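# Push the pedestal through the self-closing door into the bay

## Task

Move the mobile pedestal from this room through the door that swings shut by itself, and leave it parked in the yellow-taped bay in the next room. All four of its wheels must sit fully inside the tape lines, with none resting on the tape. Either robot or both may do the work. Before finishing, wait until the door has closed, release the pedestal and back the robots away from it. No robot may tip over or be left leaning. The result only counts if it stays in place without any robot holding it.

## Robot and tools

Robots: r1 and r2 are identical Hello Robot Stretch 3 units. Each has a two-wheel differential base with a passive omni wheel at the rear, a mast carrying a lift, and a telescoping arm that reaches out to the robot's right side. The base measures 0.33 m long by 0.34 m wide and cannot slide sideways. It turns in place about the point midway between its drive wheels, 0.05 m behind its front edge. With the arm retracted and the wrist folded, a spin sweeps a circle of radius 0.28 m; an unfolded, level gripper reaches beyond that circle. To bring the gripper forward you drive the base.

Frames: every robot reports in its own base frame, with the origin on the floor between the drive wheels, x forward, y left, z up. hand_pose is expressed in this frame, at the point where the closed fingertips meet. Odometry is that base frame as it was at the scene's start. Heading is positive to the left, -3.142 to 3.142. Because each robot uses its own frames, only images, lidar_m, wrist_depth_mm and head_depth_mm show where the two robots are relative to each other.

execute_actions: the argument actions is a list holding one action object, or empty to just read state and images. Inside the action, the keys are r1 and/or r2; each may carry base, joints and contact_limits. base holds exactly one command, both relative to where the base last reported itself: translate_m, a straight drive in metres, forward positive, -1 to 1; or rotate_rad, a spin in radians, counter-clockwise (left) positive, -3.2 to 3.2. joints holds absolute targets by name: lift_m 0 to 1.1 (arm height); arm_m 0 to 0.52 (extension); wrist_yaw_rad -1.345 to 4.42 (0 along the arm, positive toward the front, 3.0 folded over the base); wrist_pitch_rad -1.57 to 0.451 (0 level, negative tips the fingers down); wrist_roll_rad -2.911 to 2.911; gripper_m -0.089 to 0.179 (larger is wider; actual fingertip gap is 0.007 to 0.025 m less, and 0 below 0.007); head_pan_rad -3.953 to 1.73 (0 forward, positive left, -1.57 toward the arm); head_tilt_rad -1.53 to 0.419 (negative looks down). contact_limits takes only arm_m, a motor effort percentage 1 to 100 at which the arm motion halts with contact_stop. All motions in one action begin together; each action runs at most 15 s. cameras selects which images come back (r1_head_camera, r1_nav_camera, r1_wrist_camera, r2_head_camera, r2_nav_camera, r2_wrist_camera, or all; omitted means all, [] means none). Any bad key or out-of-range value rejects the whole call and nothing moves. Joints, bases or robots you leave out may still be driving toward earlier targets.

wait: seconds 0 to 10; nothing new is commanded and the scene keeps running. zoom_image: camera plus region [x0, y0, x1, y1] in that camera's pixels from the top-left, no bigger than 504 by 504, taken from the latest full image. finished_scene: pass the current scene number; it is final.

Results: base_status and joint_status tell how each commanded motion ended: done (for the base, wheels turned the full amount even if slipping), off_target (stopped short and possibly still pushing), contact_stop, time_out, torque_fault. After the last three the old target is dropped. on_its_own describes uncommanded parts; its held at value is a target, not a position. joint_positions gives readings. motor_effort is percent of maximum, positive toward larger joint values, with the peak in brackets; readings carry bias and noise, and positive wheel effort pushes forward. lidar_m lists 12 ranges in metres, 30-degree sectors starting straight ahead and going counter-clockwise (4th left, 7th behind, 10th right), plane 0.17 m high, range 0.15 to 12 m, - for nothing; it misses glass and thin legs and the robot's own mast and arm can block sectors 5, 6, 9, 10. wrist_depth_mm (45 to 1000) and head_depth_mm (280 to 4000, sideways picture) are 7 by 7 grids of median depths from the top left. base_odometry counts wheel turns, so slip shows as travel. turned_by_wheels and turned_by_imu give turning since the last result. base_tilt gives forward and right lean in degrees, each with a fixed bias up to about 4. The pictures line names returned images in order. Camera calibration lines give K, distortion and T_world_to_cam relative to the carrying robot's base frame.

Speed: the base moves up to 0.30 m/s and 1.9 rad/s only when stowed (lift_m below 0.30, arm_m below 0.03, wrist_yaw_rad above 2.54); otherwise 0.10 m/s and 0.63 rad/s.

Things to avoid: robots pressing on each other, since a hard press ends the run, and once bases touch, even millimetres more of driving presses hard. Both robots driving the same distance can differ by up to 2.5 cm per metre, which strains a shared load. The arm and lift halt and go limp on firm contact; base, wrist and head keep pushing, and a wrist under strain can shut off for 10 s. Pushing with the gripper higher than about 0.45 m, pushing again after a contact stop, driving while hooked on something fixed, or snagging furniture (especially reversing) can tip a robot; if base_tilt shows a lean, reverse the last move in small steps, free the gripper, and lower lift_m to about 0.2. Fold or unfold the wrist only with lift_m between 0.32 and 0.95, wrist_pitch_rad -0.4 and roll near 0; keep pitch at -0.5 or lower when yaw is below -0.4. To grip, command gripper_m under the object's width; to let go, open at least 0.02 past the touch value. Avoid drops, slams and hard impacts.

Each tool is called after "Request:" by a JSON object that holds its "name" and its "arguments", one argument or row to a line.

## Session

Request:
{"name": "execute_actions", "arguments": {
  "actions": [
    {"r1":{"joints":{"head_tilt_rad":-0.5,"lift_m":0.27}},"r2":{"joints":{"lift_m":0.27,"head_tilt_rad":-0.5}}}
  ],
  "cameras": ["r1_nav_camera","r2_nav_camera"]
}}

Scene clock: 2.60 s.
r1.base_odometry: x=+0.000 y=+0.000 heading=+0.000 (m, m, rad; r1's odometry frame)
r1.turned_by_wheels: +0.000 (rad since the last result)
r1.turned_by_imu: +0.000 (rad since the last result)
r1.base_tilt: forward=-2.6 right=+1.0 (deg)
r1.lidar_m: 0.88 0.66 0.65 0.68 0.96 1.59 1.67 2.36 4.15 1.69 1.28 1.24
r1.head_depth_mm: 1042 1099 1173 1252 1348 1445 1413 / 1101 1169 1245 1336 1436 1556 1397 / 1134 1226 1324 1433 1558 1642 1394 / 1000 1092 1204 1338 1525 1630 1382 / 867 937 1020 1115 1229 1376 1374 / 769 818 882 949 1041 1135 1252 / 687 728 777 833 895 970 1062
r1.base_status: not commanded
r1.joint_positions: lift_m=+0.271 arm_m=-0.002 wrist_yaw_rad=+2.853 wrist_pitch_rad=-0.521 wrist_roll_rad=-0.007 gripper_m=+0.037 head_pan_rad=-0.006 head_tilt_rad=-0.494
r1.joint_status: all done
r1.motor_effort: left_wheel=+0(0) right_wheel=+1(1) lift_m=+23(42) arm_m=-1(0) wrist_yaw_rad=+0(1) wrist_pitch_rad=+5(5) wrist_roll_rad=+0(1) gripper_m=+1(1) head_pan_rad=+0(0) head_tilt_rad=-3(23) (%)
r1.hand_pose: x=+0.0386 y=+0.0588 z=+0.2610 quat_wxyz=(+0.278, +0.700, +0.083, +0.653) (m; r1's base frame)
r1.wrist_depth_mm: - 751 690 650 596 558 525 / - 838 770 709 659 607 576 / 846 822 801 752 693 652 619 / 666 - 624 623 601 595 575 / 547 515 531 510 509 493 485 / 471 - - 441 - 426 416 / - - - - 381 372 368
r2.base_odometry: x=+0.000 y=+0.000 heading=+0.000 (m, m, rad; r2's odometry frame)
r2.turned_by_wheels: +0.000 (rad since the last result)
r2.turned_by_imu: +0.000 (rad since the last result)
r2.base_tilt: forward=+1.6 right=+1.2 (deg)
r2.lidar_m: 1.98 2.83 3.16 2.59 4.52 2.35 1.95 1.94 1.36 1.13 1.12 1.25
r2.head_depth_mm: 1586 1667 1766 1847 1884 1585 1288 / 1899 2015 2146 2256 2065 1591 1278 / 2363 2542 2712 2772 2071 1582 1293 / 2499 2761 3010 2943 2070 1592 1288 / 2455 2650 2892 2932 2072 1575 1285 / 2367 2556 2797 2918 2068 1588 1291 / 2298 2522 2677 2820 2068 1585 1281
r2.base_status: not commanded
r2.joint_positions: lift_m=+0.270 arm_m=+0.000 wrist_yaw_rad=+2.843 wrist_pitch_rad=-0.345 wrist_roll_rad=-0.011 gripper_m=+0.037 head_pan_rad=+0.008 head_tilt_rad=-0.494
r2.joint_status: all done
r2.motor_effort: left_wheel=+0(0) right_wheel=-1(1) lift_m=+18(24) arm_m=+0(0) wrist_yaw_rad=+0(0) wrist_pitch_rad=+7(8) wrist_roll_rad=-1(0) gripper_m=+0(0) head_pan_rad=+0(0) head_tilt_rad=-2(33) (%)
r2.hand_pose: x=+0.0473 y=+0.0782 z=+0.2998 quat_wxyz=(+0.224, +0.703, +0.018, +0.675) (m; r2's base frame)
r2.wrist_depth_mm: - - - - - - - / - - - - - - - / 949 949 991 972 977 - - / 731 - 726 723 757 747 772 / 591 - 608 591 613 606 612 / 488 491 - 510 507 520 501 / 442 - - 432 435 437 436
pictures: r1_nav_camera (sideways: a quarter turn counterclockwise sets it upright), r2_nav_camera (sideways: a quarter turn counterclockwise sets it upright)
camera_calibration (this result's frames):
r1_nav_camera: T_world_to_cam=[[0.433095, 0.0121083, 0.901267, -1.1324], [0.0167147, -0.999846, 0.00540062, 0.0400248], [0.901193, 0.0127254, -0.433231, 0.514296], [0, 0, 0, 1]] pos_world=[0.0262903, 0.0471855, 1.24319]
r2_nav_camera: T_world_to_cam=[[0.483404, 0.0284983, 0.874933, -1.10433], [0.0665097, -0.997777, -0.00424733, 0.0544908], [0.872867, 0.0602448, -0.484225, 0.574155], [0, 0, 0, 1]] pos_world=[0.0290505, 0.0512512, 1.24446]
Images, in order (width x height): r1_nav_camera 672x504, r2_nav_camera 672x504.

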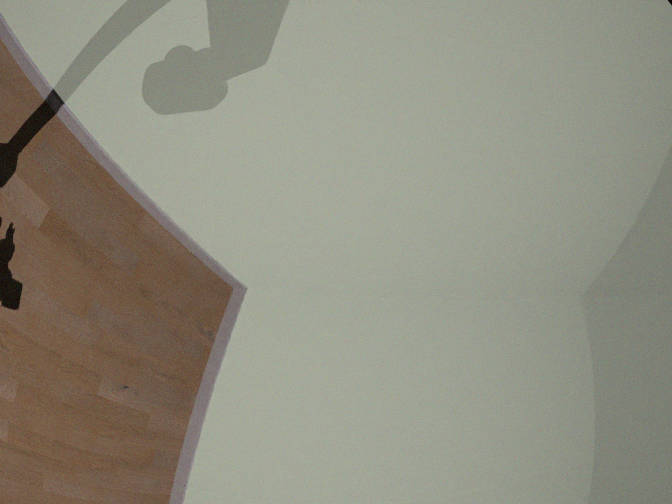

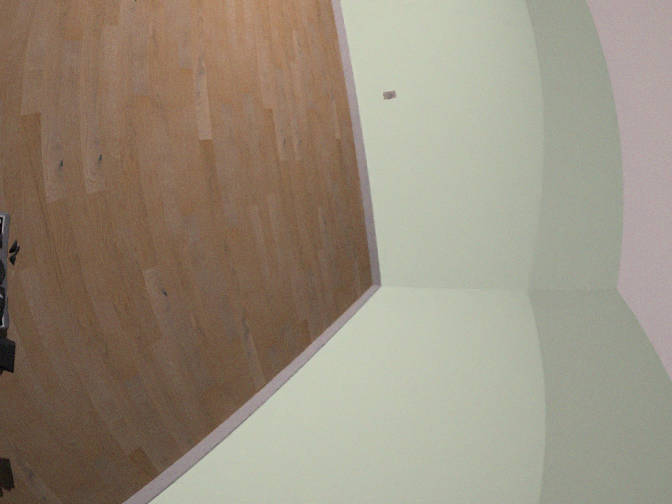

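Request:
{"name": "execute_actions", "arguments": {
  "actions": [
    {"r1":{"base":{"rotate_rad":-2.19},"joints":{"wrist_yaw_rad":3.1}},"r2":{"base":{"rotate_rad":1.94},"joints":{"wrist_yaw_rad":3.1}}}
  ],
  "cameras": []
}}

Request:
{"name": "execute_actions", "arguments": {
  "actions": [
    {"r1":{"base":{"translate_m":0.6}},"r2":{"base":{"translate_m":1.0}}}
  ],
  "cameras": ["r1_nav_camera","r2_nav_camera"]
}}

Scene clock: 9.57 s.
r1.base_odometry: x=+0.000 y=+0.000 heading=-2.190 (m, m, rad; r1's odometry frame)
r1.turned_by_wheels: -2.190 (rad since the last result)
r1.turned_by_imu: -2.159 (rad since the last result)
r1.base_tilt: forward=-2.6 right=+1.1 (deg)
r1.lidar_m: 4.15 1.95 1.30 1.24 0.96 0.68 0.65 0.67 0.89 1.60 1.64 2.18
r1.head_depth_mm: 3630 3959 - 3405 2337 1761 1417 / 3639 3989 - 3336 2278 1742 1402 / 3621 3981 - 3255 2244 1705 1395 / 3639 3956 - 3233 2224 1712 1379 / 3615 3926 - 3167 2207 1697 1369 / 3591 3873 - 3098 2185 1664 1361 / 3599 3926 - 3054 2157 1657 1357
r1.base_status: done
r1.joint_positions: lift_m=+0.271 arm_m=-0.002 wrist_yaw_rad=+3.097 wrist_pitch_rad=-0.521 wrist_roll_rad=-0.007 gripper_m=+0.037 head_pan_rad=-0.006 head_tilt_rad=-0.495
r1.joint_status: all done
r1.motor_effort: left_wheel=+3(11) right_wheel=-2(6) lift_m=+23(23) arm_m=-1(1) wrist_yaw_rad=+2(3) wrist_pitch_rad=+5(5) wrist_roll_rad=+0(1) gripper_m=+1(2) head_pan_rad=+0(0) head_tilt_rad=-3(3) (%)
r1.hand_pose: x=-0.0119 y=+0.0673 z=+0.2610 quat_wxyz=(+0.197, +0.685, +0.168, +0.682) (m; r1's base frame)
r1.wrist_depth_mm: 781 - - - - - - / 789 - - - - 978 917 / 754 810 - 774 756 729 714 / 659 637 626 609 601 597 582 / 537 532 543 530 524 495 487 / 459 - - - - 422 418 / - - - - 380 372 366
r2.base_odometry: x=+0.000 y=+0.000 heading=+1.940 (m, m, rad; r2's odometry frame)
r2.turned_by_wheels: +1.940 (rad since the last result)
r2.turned_by_imu: +1.916 (rad since the last result)
r2.base_tilt: forward=+1.6 right=+1.3 (deg)
r2.lidar_m: 2.63 2.69 2.00 1.94 1.56 1.16 1.12 1.17 1.63 2.83 2.96 2.59
r2.head_depth_mm: 3946 - - 2721 2054 1585 1289 / - - - 2766 2046 1582 1289 / - - - 2914 2030 1581 1288 / - - - 2929 2053 1595 1288 / - - - 2936 2078 1585 1287 / - - - 2972 2074 1586 1302 / - - - 2972 2066 1598 1292
r2.base_status: done
r2.joint_positions: lift_m=+0.270 arm_m=+0.000 wrist_yaw_rad=+3.097 wrist_pitch_rad=-0.345 wrist_roll_rad=-0.011 gripper_m=+0.037 head_pan_rad=+0.008 head_tilt_rad=-0.494
r2.joint_status: all done
r2.motor_effort: left_wheel=-4(13) right_wheel=+1(8) lift_m=+18(18) arm_m=+0(0) wrist_yaw_rad=+3(7) wrist_pitch_rad=+7(7) wrist_roll_rad=+0(0) gripper_m=+0(0) head_pan_rad=+0(0) head_tilt_rad=-3(3) (%)
r2.hand_pose: x=-0.0110 y=+0.0883 z=+0.2998 quat_wxyz=(+0.136, +0.695, +0.107, +0.698) (m; r2's base frame)
r2.wrist_depth_mm: - - - - - - - / - - - - - - - / 980 965 - 991 959 - - / 733 733 747 742 763 748 748 / 592 588 587 598 626 602 596 / 494 510 - 515 - 510 496 / 435 - - - 430 436 435
pictures: none
No camera images: the call's "cameras" was empty. Leave "cameras" out to get every camera's image.

Scene clock: 14.60 s.
r1.base_odometry: x=-0.348 y=-0.489 heading=-2.190 (m, m, rad; r1's odometry frame)
r1.turned_by_wheels: +0.000 (rad since the last result)
r1.turned_by_imu: +0.005 (rad since the last result)
r1.base_tilt: forward=-2.5 right=+1.1 (deg)
r1.lidar_m: 3.54 1.97 1.32 1.26 1.30 1.30 1.24 1.28 1.64 1.57 1.62 2.16
r1.head_depth_mm: 3125 3378 3695 3390 2316 1738 1422 / 3116 3390 3642 3333 2274 1734 1402 / 3102 3340 3635 3221 2238 1723 1393 / 3065 3333 3640 3193 2241 1705 1378 / 3070 3324 3623 3141 2187 1699 1370 / 3096 3297 3565 3081 2189 1674 1363 / 3071 3253 3563 3044 2155 1655 1350
r1.base_status: done
r1.joint_positions: lift_m=+0.271 arm_m=-0.002 wrist_yaw_rad=+3.098 wrist_pitch_rad=-0.521 wrist_roll_rad=-0.007 gripper_m=+0.037 head_pan_rad=-0.006 head_tilt_rad=-0.495
r1.joint_status: not commanded
r1.motor_effort: left_wheel=+3(11) right_wheel=-3(5) lift_m=+23(23) arm_m=-1(1) wrist_yaw_rad=+1(2) wrist_pitch_rad=+5(5) wrist_roll_rad=+0(1) gripper_m=+2(1) head_pan_rad=+1(0) head_tilt_rad=-3(2) (%)
r1.hand_pose: x=-0.0120 y=+0.0673 z=+0.2610 quat_wxyz=(+0.197, +0.685, +0.168, +0.682) (m; r1's base frame)
r1.wrist_depth_mm: - - - - - - - / - - - - - 990 915 / 851 834 - 780 746 734 724 / 658 652 622 621 603 599 586 / 541 533 545 535 521 488 488 / 462 - - - - 421 418 / - - - - 378 372 365
r2.base_odometry: x=-0.361 y=+0.933 heading=+1.940 (m, m, rad; r2's odometry frame)
r2.turned_by_wheels: +0.000 (rad since the last result)
r2.turned_by_imu: +0.000 (rad since the last result)
r2.base_tilt: forward=+1.5 right=+1.3 (deg)
r2.lidar_m: 1.72 2.66 1.98 1.92 2.00 2.19 2.12 2.21 2.93 2.85 2.97 1.67
r2.head_depth_mm: 3134 3350 3674 1808 1875 1570 1288 / 3104 3466 3683 2454 1959 1579 1285 / 3131 3438 3780 2925 2053 1578 1291 / 3207 3471 3803 2926 2042 1578 1280 / 3166 3421 3874 2951 2070 1588 1292 / 3167 3464 3839 2947 2078 1586 1298 / 3224 3495 3878 2946 2063 1596 1294
r2.base_status: done
r2.joint_positions: lift_m=+0.270 arm_m=+0.000 wrist_yaw_rad=+3.098 wrist_pitch_rad=-0.345 wrist_roll_rad=-0.011 gripper_m=+0.037 head_pan_rad=+0.008 head_tilt_rad=-0.495
r2.joint_status: not commanded
r2.motor_effort: left_wheel=-4(10) right_wheel=+2(7) lift_m=+18(18) arm_m=+0(0) wrist_yaw_rad=+3(3) wrist_pitch_rad=+8(7) wrist_roll_rad=+0(0) gripper_m=+0(1) head_pan_rad=+0(1) head_tilt_rad=-2(3) (%)
r2.hand_pose: x=-0.0111 y=+0.0883 z=+0.2998 quat_wxyz=(+0.136, +0.695, +0.107, +0.698) (m; r2's base frame)
r2.wrist_depth_mm: - - - - - - - / - - - - - - - / 955 971 - 973 987 - - / 722 740 746 756 750 765 753 / 590 589 587 590 621 606 608 / 490 503 - 519 - 500 512 / 438 - - - 437 430 437
pictures: r1_nav_camera (sideways: a quarter turn counterclockwise sets it upright), r2_nav_camera (sideways: a quarter turn counterclockwise sets it upright)
camera_calibration (this result's frames):
r1_nav_camera: T_world_to_cam=[[0.434274, 0.0121007, 0.9007, -1.13167], [0.0167215, -0.999846, 0.00537044, 0.0400641], [0.900626, 0.0127288, -0.434409, 0.515832], [0, 0, 0, 1]] pos_world=[0.0262135, 0.047186, 1.24316]
r2_nav_camera: T_world_to_cam=[[0.484583, 0.028505, 0.874281, -1.10348], [0.0664978, -0.997777, -0.00432597, 0.0545933], [0.872214, 0.0602341, -0.485401, 0.57569], [0, 0, 0, 1]] pos_world=[0.0289734, 0.0512505, 1.24443]
Images, in order (width x height): r1_nav_camera 672x504, r2_nav_camera 672x504.

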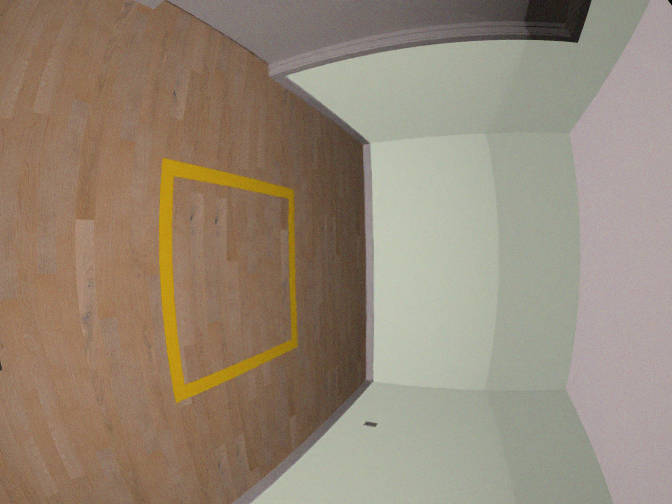

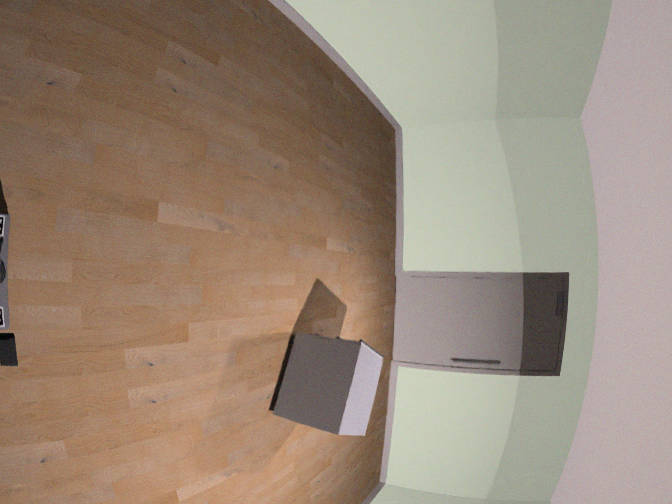

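Request:
{"name": "execute_actions", "arguments": {
  "actions": [
    {"r1":{"base":{"translate_m":0.96},"joints":{"head_pan_rad":-3.1,"head_tilt_rad":-1.0}},"r2":{"base":{"rotate_rad":-0.36},"joints":{"head_tilt_rad":-1.0}}}
  ],
  "cameras": []
}}

Request:
{"name": "execute_actions", "arguments": {
  "actions": [
    {"r1":{"base":{"rotate_rad":-1.57}},"r2":{"base":{"translate_m":1.0}}}
  ],
  "cameras": []
}}

Request:
{"name": "execute_actions", "arguments": {
  "actions": [
    {"r1":{"base":{"translate_m":-0.9}},"r2":{"base":{"translate_m":0.35}}}
  ],
  "cameras": []
}}

Request:
{"name": "execute_actions", "arguments": {
  "actions": [
    {"r1":{"joints":{"lift_m":0.31}},"r2":{"base":{"rotate_rad":0.76},"joints":{"lift_m":0.85}}}
  ],
  "cameras": ["r1_nav_camera","r2_nav_camera"]
}}

Scene clock: 30.80 s.
r1.base_odometry: x=-0.905 y=-1.271 heading=-2.190 (m, m, rad; r1's odometry frame)
r1.turned_by_wheels: +0.000 (rad since the last result)
r1.turned_by_imu: +0.007 (rad since the last result)
r1.base_tilt: forward=-2.6 right=+1.0 (deg)
r1.lidar_m: 2.58 1.88 1.43 1.37 1.32 1.78 2.20 2.26 1.62 1.55 1.59 2.14
r1.head_depth_mm: 2023 2279 1978 1654 1451 1262 1174 / 2031 2245 1951 1658 1430 1262 1150 / 2047 2293 1926 1648 1430 1278 - / 2046 2282 1921 1624 1413 1270 - / 2072 2256 1897 1610 1403 1241 - / 2060 2257 1875 1615 1401 1232 1146 / 2068 2285 1879 1590 1383 1229 1120
r1.base_status: done
r1.joint_positions: lift_m=+0.271 arm_m=-0.002 wrist_yaw_rad=+3.098 wrist_pitch_rad=-0.521 wrist_roll_rad=-0.007 gripper_m=+0.037 head_pan_rad=-3.093 head_tilt_rad=-0.989
r1.joint_status: all done
r1.motor_effort: left_wheel=+2(10) right_wheel=-1(4) lift_m=+23(23) arm_m=-1(1) wrist_yaw_rad=+1(2) wrist_pitch_rad=+5(5) wrist_roll_rad=-1(0) gripper_m=+1(1) head_pan_rad=-5(56) head_tilt_rad=-5(26) (%)
r1.hand_pose: x=-0.0120 y=+0.0673 z=+0.2610 quat_wxyz=(+0.197, +0.684, +0.168, +0.682) (m; r1's base frame)
r1.wrist_depth_mm: - - - - - - - / - - - - - 972 933 / 857 821 - 769 764 742 725 / 654 634 620 614 609 592 577 / 540 535 537 525 514 499 484 / 459 - - - - 422 418 / - - - - 375 373 365
r2.base_odometry: x=-0.361 y=+0.933 heading=+1.580 (m, m, rad; r2's odometry frame)
r2.turned_by_wheels: -0.360 (rad since the last result)
r2.turned_by_imu: -0.357 (rad since the last result)
r2.base_tilt: forward=+1.6 right=+1.2 (deg)
r2.lidar_m: 1.67 3.71 2.33 1.92 1.92 2.13 2.13 2.12 2.37 2.86 2.85 3.19
r2.head_depth_mm: 2767 2196 1822 1563 1363 1205 1084 / 2686 2124 1818 1569 1360 1209 1098 / 1721 1786 1846 1574 1359 1208 1092 / 1728 1818 1837 1576 1371 1221 1095 / 2751 2070 1855 1579 1366 1216 1103 / 2867 2252 1857 1565 1387 1223 1094 / 2899 2254 1875 1580 1382 1221 1096
r2.base_status: done
r2.joint_positions: lift_m=+0.270 arm_m=+0.000 wrist_yaw_rad=+3.098 wrist_pitch_rad=-0.345 wrist_roll_rad=-0.011 gripper_m=+0.037 head_pan_rad=+0.008 head_tilt_rad=-0.988
r2.joint_status: all done
r2.motor_effort: left_wheel=+3(13) right_wheel=-3(7) lift_m=+18(18) arm_m=+0(0) wrist_yaw_rad=+3(3) wrist_pitch_rad=+8(8) wrist_roll_rad=+0(0) gripper_m=+0(0) head_pan_rad=+0(0) head_tilt_rad=-6(34) (%)
r2.hand_pose: x=-0.0111 y=+0.0883 z=+0.2998 quat_wxyz=(+0.136, +0.695, +0.107, +0.698) (m; r2's base frame)
r2.wrist_depth_mm: - - - - - - - / - - - - - - - / 960 983 - 958 992 - - / 731 747 731 729 750 776 742 / 592 597 589 594 618 613 613 / 501 513 - 514 - 503 509 / 430 - - - 431 434 439
pictures: none
No camera images: the call's "cameras" was empty. Leave "cameras" out to get every camera's image.

Scene clock: 35.83 s.
r1.base_odometry: x=-0.905 y=-1.271 heading=+2.524 (m, m, rad; r1's odometry frame)
r1.turned_by_wheels: -1.570 (rad since the last result)
r1.turned_by_imu: -1.547 (rad since the last result)
r1.base_tilt: forward=-2.6 right=+1.0 (deg)
r1.lidar_m: 1.55 1.60 2.16 2.59 1.85 1.43 1.34 1.32 1.81 2.20 2.23 1.61
r1.head_depth_mm: 1230 1438 1729 1662 1442 1264 1170 / 1241 1442 1729 1643 1431 1258 1152 / 1247 1449 1773 1633 1431 1277 - / 1250 1469 1777 1631 1416 1272 - / 1256 1475 1767 1612 1420 1239 - / 1216 1417 1703 1610 1393 1237 1146 / 1200 1411 1717 1588 1396 1226 1122
r1.base_status: done
r1.joint_positions: lift_m=+0.271 arm_m=-0.002 wrist_yaw_rad=+3.098 wrist_pitch_rad=-0.521 wrist_roll_rad=-0.007 gripper_m=+0.037 head_pan_rad=-3.094 head_tilt_rad=-0.989
r1.joint_status: not commanded
r1.motor_effort: left_wheel=+3(11) right_wheel=-2(6) lift_m=+23(23) arm_m=-1(1) wrist_yaw_rad=+1(2) wrist_pitch_rad=+6(5) wrist_roll_rad=-1(1) gripper_m=+0(1) head_pan_rad=-4(5) head_tilt_rad=-3(5) (%)
r1.hand_pose: x=-0.0120 y=+0.0673 z=+0.2610 quat_wxyz=(+0.197, +0.684, +0.168, +0.682) (m; r1's base frame)
r1.wrist_depth_mm: - - - - - - - / - - - - - 975 941 / 848 830 - 772 743 730 716 / 663 648 621 615 606 595 581 / 548 538 554 531 523 498 483 / 459 - - - - 425 417 / - - - - 375 372 367
r2.base_odometry: x=-0.370 y=+1.933 heading=+1.580 (m, m, rad; r2's odometry frame)
r2.turned_by_wheels: +0.000 (rad since the last result)
r2.turned_by_imu: +0.000 (rad since the last result)
r2.base_tilt: forward=+1.5 right=+1.2 (deg)
r2.lidar_m: 0.68 0.74 2.73 2.26 2.25 2.50 3.07 3.06 3.07 2.52 2.52 0.69
r2.head_depth_mm: 2756 2185 1780 1523 1359 1201 1084 / 2691 2216 1117 1078 1340 1206 1098 / 2653 2212 1118 1108 1346 1217 1093 / 2617 2226 1129 1143 1367 1218 1110 / 2566 2254 1128 1182 1377 1220 1099 / 2484 2257 1865 1544 1377 1218 1096 / 2417 2266 1864 1589 1378 1222 1096
r2.base_status: done
r2.joint_positions: lift_m=+0.270 arm_m=+0.000 wrist_yaw_rad=+3.098 wrist_pitch_rad=-0.345 wrist_roll_rad=-0.011 gripper_m=+0.037 head_pan_rad=+0.008 head_tilt_rad=-0.989
r2.joint_status: not commanded
r2.motor_effort: left_wheel=+4(13) right_wheel=-3(6) lift_m=+18(18) arm_m=+0(0) wrist_yaw_rad=+3(3) wrist_pitch_rad=+8(7) wrist_roll_rad=+0(0) gripper_m=+0(1) head_pan_rad=+0(0) head_tilt_rad=-5(6) (%)
r2.hand_pose: x=-0.0111 y=+0.0883 z=+0.2998 quat_wxyz=(+0.136, +0.695, +0.107, +0.698) (m; r2's base frame)
r2.wrist_depth_mm: - - - - - - - / - - - - - - - / 962 987 - 989 - - - / 733 723 716 751 719 755 731 / 596 594 599 593 628 601 598 / 491 525 - 515 - 502 504 / 438 - - - 430 436 441
pictures: none
No camera images: the call's "cameras" was empty. Leave "cameras" out to get every camera's image.

Scene clock: 40.60 s.
r1.base_odometry: x=-0.171 y=-1.792 heading=+2.524 (m, m, rad; r1's odometry frame)
r1.turned_by_wheels: +0.000 (rad since the last result)
r1.turned_by_imu: -0.006 (rad since the last result)
r1.base_tilt: forward=-2.6 right=+1.0 (deg)
r1.lidar_m: 2.44 2.52 2.69 1.66 0.69 0.50 0.48 0.49 0.53 1.44 2.29 2.55
r1.head_depth_mm: 403 470 565 707 948 1241 1170 / 405 474 570 713 959 1240 1152 / 407 476 574 722 972 1255 - / 410 481 578 731 990 1249 - / 412 484 584 736 1003 1243 - / 417 488 590 746 1019 1231 1140 / 418 492 595 754 980 1192 1118
r1.base_status: done
r1.joint_positions: lift_m=+0.271 arm_m=-0.002 wrist_yaw_rad=+3.098 wrist_pitch_rad=-0.521 wrist_roll_rad=-0.007 gripper_m=+0.037 head_pan_rad=-3.094 head_tilt_rad=-0.989
r1.joint_status: not commanded
r1.motor_effort: left_wheel=+4(7) right_wheel=-3(6) lift_m=+23(23) arm_m=-1(1) wrist_yaw_rad=+1(2) wrist_pitch_rad=+5(5) wrist_roll_rad=-1(1) gripper_m=+1(1) head_pan_rad=-4(4) head_tilt_rad=-5(5) (%)
r1.hand_pose: x=-0.0120 y=+0.0673 z=+0.2610 quat_wxyz=(+0.197, +0.684, +0.168, +0.682) (m; r1's base frame)
r1.wrist_depth_mm: 571 651 - - - - - / 555 732 - - - 968 945 / 546 750 - 778 759 728 716 / 535 644 624 623 609 589 572 / 519 534 542 527 514 495 486 / 466 - - - - 426 421 / - - - - 379 372 369
r2.base_odometry: x=-0.373 y=+2.283 heading=+1.580 (m, m, rad; r2's odometry frame)
r2.turned_by_wheels: +0.000 (rad since the last result)
r2.turned_by_imu: +0.000 (rad since the last result)
r2.base_tilt: forward=+1.6 right=+1.3 (deg)
r2.lidar_m: 0.34 0.36 2.72 2.37 2.37 2.63 3.39 3.38 2.93 2.41 2.40 0.34
r2.head_depth_mm: 2526 2198 1837 994 845 1187 1085 / 2513 2211 1845 956 837 1155 1100 / 2416 2232 1843 957 847 1156 1093 / 2347 2232 1840 960 854 1170 1103 / 2262 2214 1845 960 870 1178 1110 / 2204 2248 1869 1516 890 1217 1092 / 2132 2264 1873 1585 1379 1224 1091
r2.base_status: done
r2.joint_positions: lift_m=+0.270 arm_m=+0.000 wrist_yaw_rad=+3.098 wrist_pitch_rad=-0.345 wrist_roll_rad=-0.011 gripper_m=+0.037 head_pan_rad=+0.008 head_tilt_rad=-0.989
r2.joint_status: not commanded
r2.motor_effort: left_wheel=+3(13) right_wheel=-4(6) lift_m=+18(18) arm_m=+0(0) wrist_yaw_rad=+2(3) wrist_pitch_rad=+7(7) wrist_roll_rad=+0(0) gripper_m=+0(0) head_pan_rad=+0(0) head_tilt_rad=-5(5) (%)
r2.hand_pose: x=-0.0111 y=+0.0883 z=+0.2998 quat_wxyz=(+0.136, +0.695, +0.107, +0.698) (m; r2's base frame)
r2.wrist_depth_mm: - - - - - - - / - - - - - - - / 943 968 - 998 979 - - / 716 730 733 750 756 740 757 / 585 597 599 599 631 592 606 / 488 511 - 518 - 508 508 / 436 - - - 429 435 434
pictures: none
No camera images: the call's "cameras" was empty. Leave "cameras" out to get every camera's image.

Scene clock: 46.70 s.
r1.base_odometry: x=-0.171 y=-1.792 heading=+2.524 (m, m, rad; r1's odometry frame)
r1.turned_by_wheels: +0.000 (rad since the last result)
r1.turned_by_imu: +0.000 (rad since the last result)
r1.base_tilt: forward=-2.5 right=+1.0 (deg)
r1.lidar_m: 2.44 2.53 2.68 1.66 0.69 0.50 0.48 0.49 0.53 1.45 2.29 2.55
r1.head_depth_mm: 403 470 565 705 944 1238 1166 / 405 473 569 715 958 1249 1149 / 408 476 575 720 975 1260 - / 410 480 578 728 987 1246 - / 412 484 583 738 1001 1237 - / 415 488 590 747 1020 1237 1157 / 418 492 596 754 977 1192 1118
r1.base_status: not commanded
r1.joint_positions: lift_m=+0.309 arm_m=-0.002 wrist_yaw_rad=+3.098 wrist_pitch_rad=-0.521 wrist_roll_rad=-0.007 gripper_m=+0.037 head_pan_rad=-3.094 head_tilt_rad=-0.989
r1.joint_status: all done
r1.motor_effort: left_wheel=+3(4) right_wheel=-3(3) lift_m=+63(66) arm_m=-1(1) wrist_yaw_rad=+1(1) wrist_pitch_rad=+5(5) wrist_roll_rad=+0(0) gripper_m=+1(1) head_pan_rad=-4(5) head_tilt_rad=-5(4) (%)
r1.hand_pose: x=-0.0120 y=+0.0673 z=+0.2997 quat_wxyz=(+0.197, +0.684, +0.168, +0.682) (m; r1's base frame)
r1.wrist_depth_mm: 568 676 - - - - - / 556 720 - - - - - / 550 760 - 860 822 796 779 / 536 695 686 675 664 638 643 / 534 585 572 557 571 537 536 / 490 514 - - - 467 465 / 443 - - - 412 410 402
r2.base_odometry: x=-0.373 y=+2.283 heading=+2.340 (m, m, rad; r2's odometry frame)
r2.turned_by_wheels: +0.760 (rad since the last result)
r2.turned_by_imu: +0.751 (rad since the last result)
r2.base_tilt: forward=+1.6 right=+1.2 (deg)
r2.lidar_m: 0.42 2.54 2.36 2.40 3.08 3.38 3.43 2.58 2.40 0.37 0.34 0.34
r2.head_depth_mm: 2123 2189 1815 956 832 774 1039 / 2255 2203 1810 1560 846 1000 1081 / 2351 2215 1835 1562 993 1196 1096 / 2454 2215 1866 1567 1364 1214 1105 / 2579 2242 1845 1576 1375 1220 1107 / 2622 2257 1850 1584 1380 1217 1095 / 2773 2269 1858 1588 1390 1218 1093
r2.base_status: done
r2.joint_positions: lift_m=+0.850 arm_m=+0.000 wrist_yaw_rad=+3.098 wrist_pitch_rad=-0.345 wrist_roll_rad=-0.011 gripper_m=+0.037 head_pan_rad=+0.008 head_tilt_rad=-0.989
r2.joint_status: all done
r2.motor_effort: left_wheel=-4(12) right_wheel=+2(6) lift_m=+33(35) arm_m=+0(0) wrist_yaw_rad=+2(3) wrist_pitch_rad=+8(8) wrist_roll_rad=+0(0) gripper_m=+0(1) head_pan_rad=+0(0) head_tilt_rad=-5(5) (%)
r2.hand_pose: x=-0.0111 y=+0.0883 z=+0.8791 quat_wxyz=(+0.136, +0.695, +0.107, +0.698) (m; r2's base frame)
r2.wrist_depth_mm: - - - - - - - / - - - - - - - / - - - - - - - / - - - - - - - / - - - - - - - / - - - - - - - / - - - - - - -
pictures: r1_nav_camera (sideways: a quarter turn counterclockwise sets it upright), r2_nav_camera (sideways: a quarter turn counterclockwise sets it upright)
camera_calibration (this result's frames):
r1_nav_camera: T_world_to_cam=[[-0.807556, -0.0536299, 0.587347, -0.715658], [-0.0707599, 0.997474, -0.00621113, 0.0556753], [-0.58553, -0.0465764, -0.809311, 1.01257], [0, 0, 0, 1]] pos_world=[0.0188964, -0.0467535, 1.24017]
r2_nav_camera: T_world_to_cam=[[0.841088, 0.0314235, 0.539985, -0.669977], [0.0574826, -0.99785, -0.0314675, 0.0899718], [0.537836, 0.0575067, -0.841086, 1.04036], [0, 0, 0, 1]] pos_world=[-0.00120307, 0.0510039, 1.23964]
Images, in order (width x height): r1_nav_camera 672x504, r2_nav_camera 672x504.

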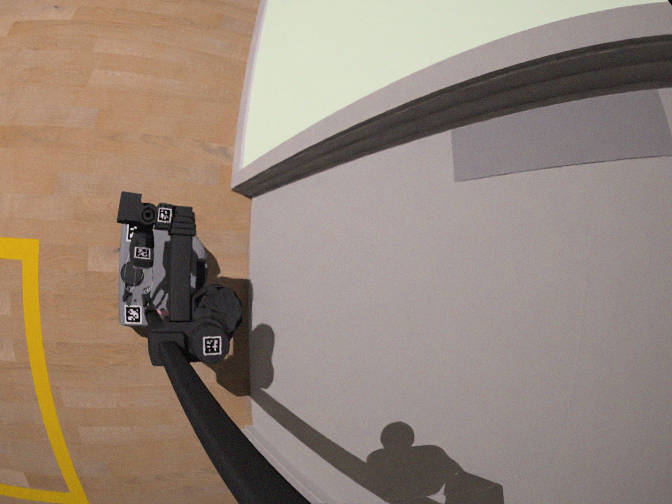

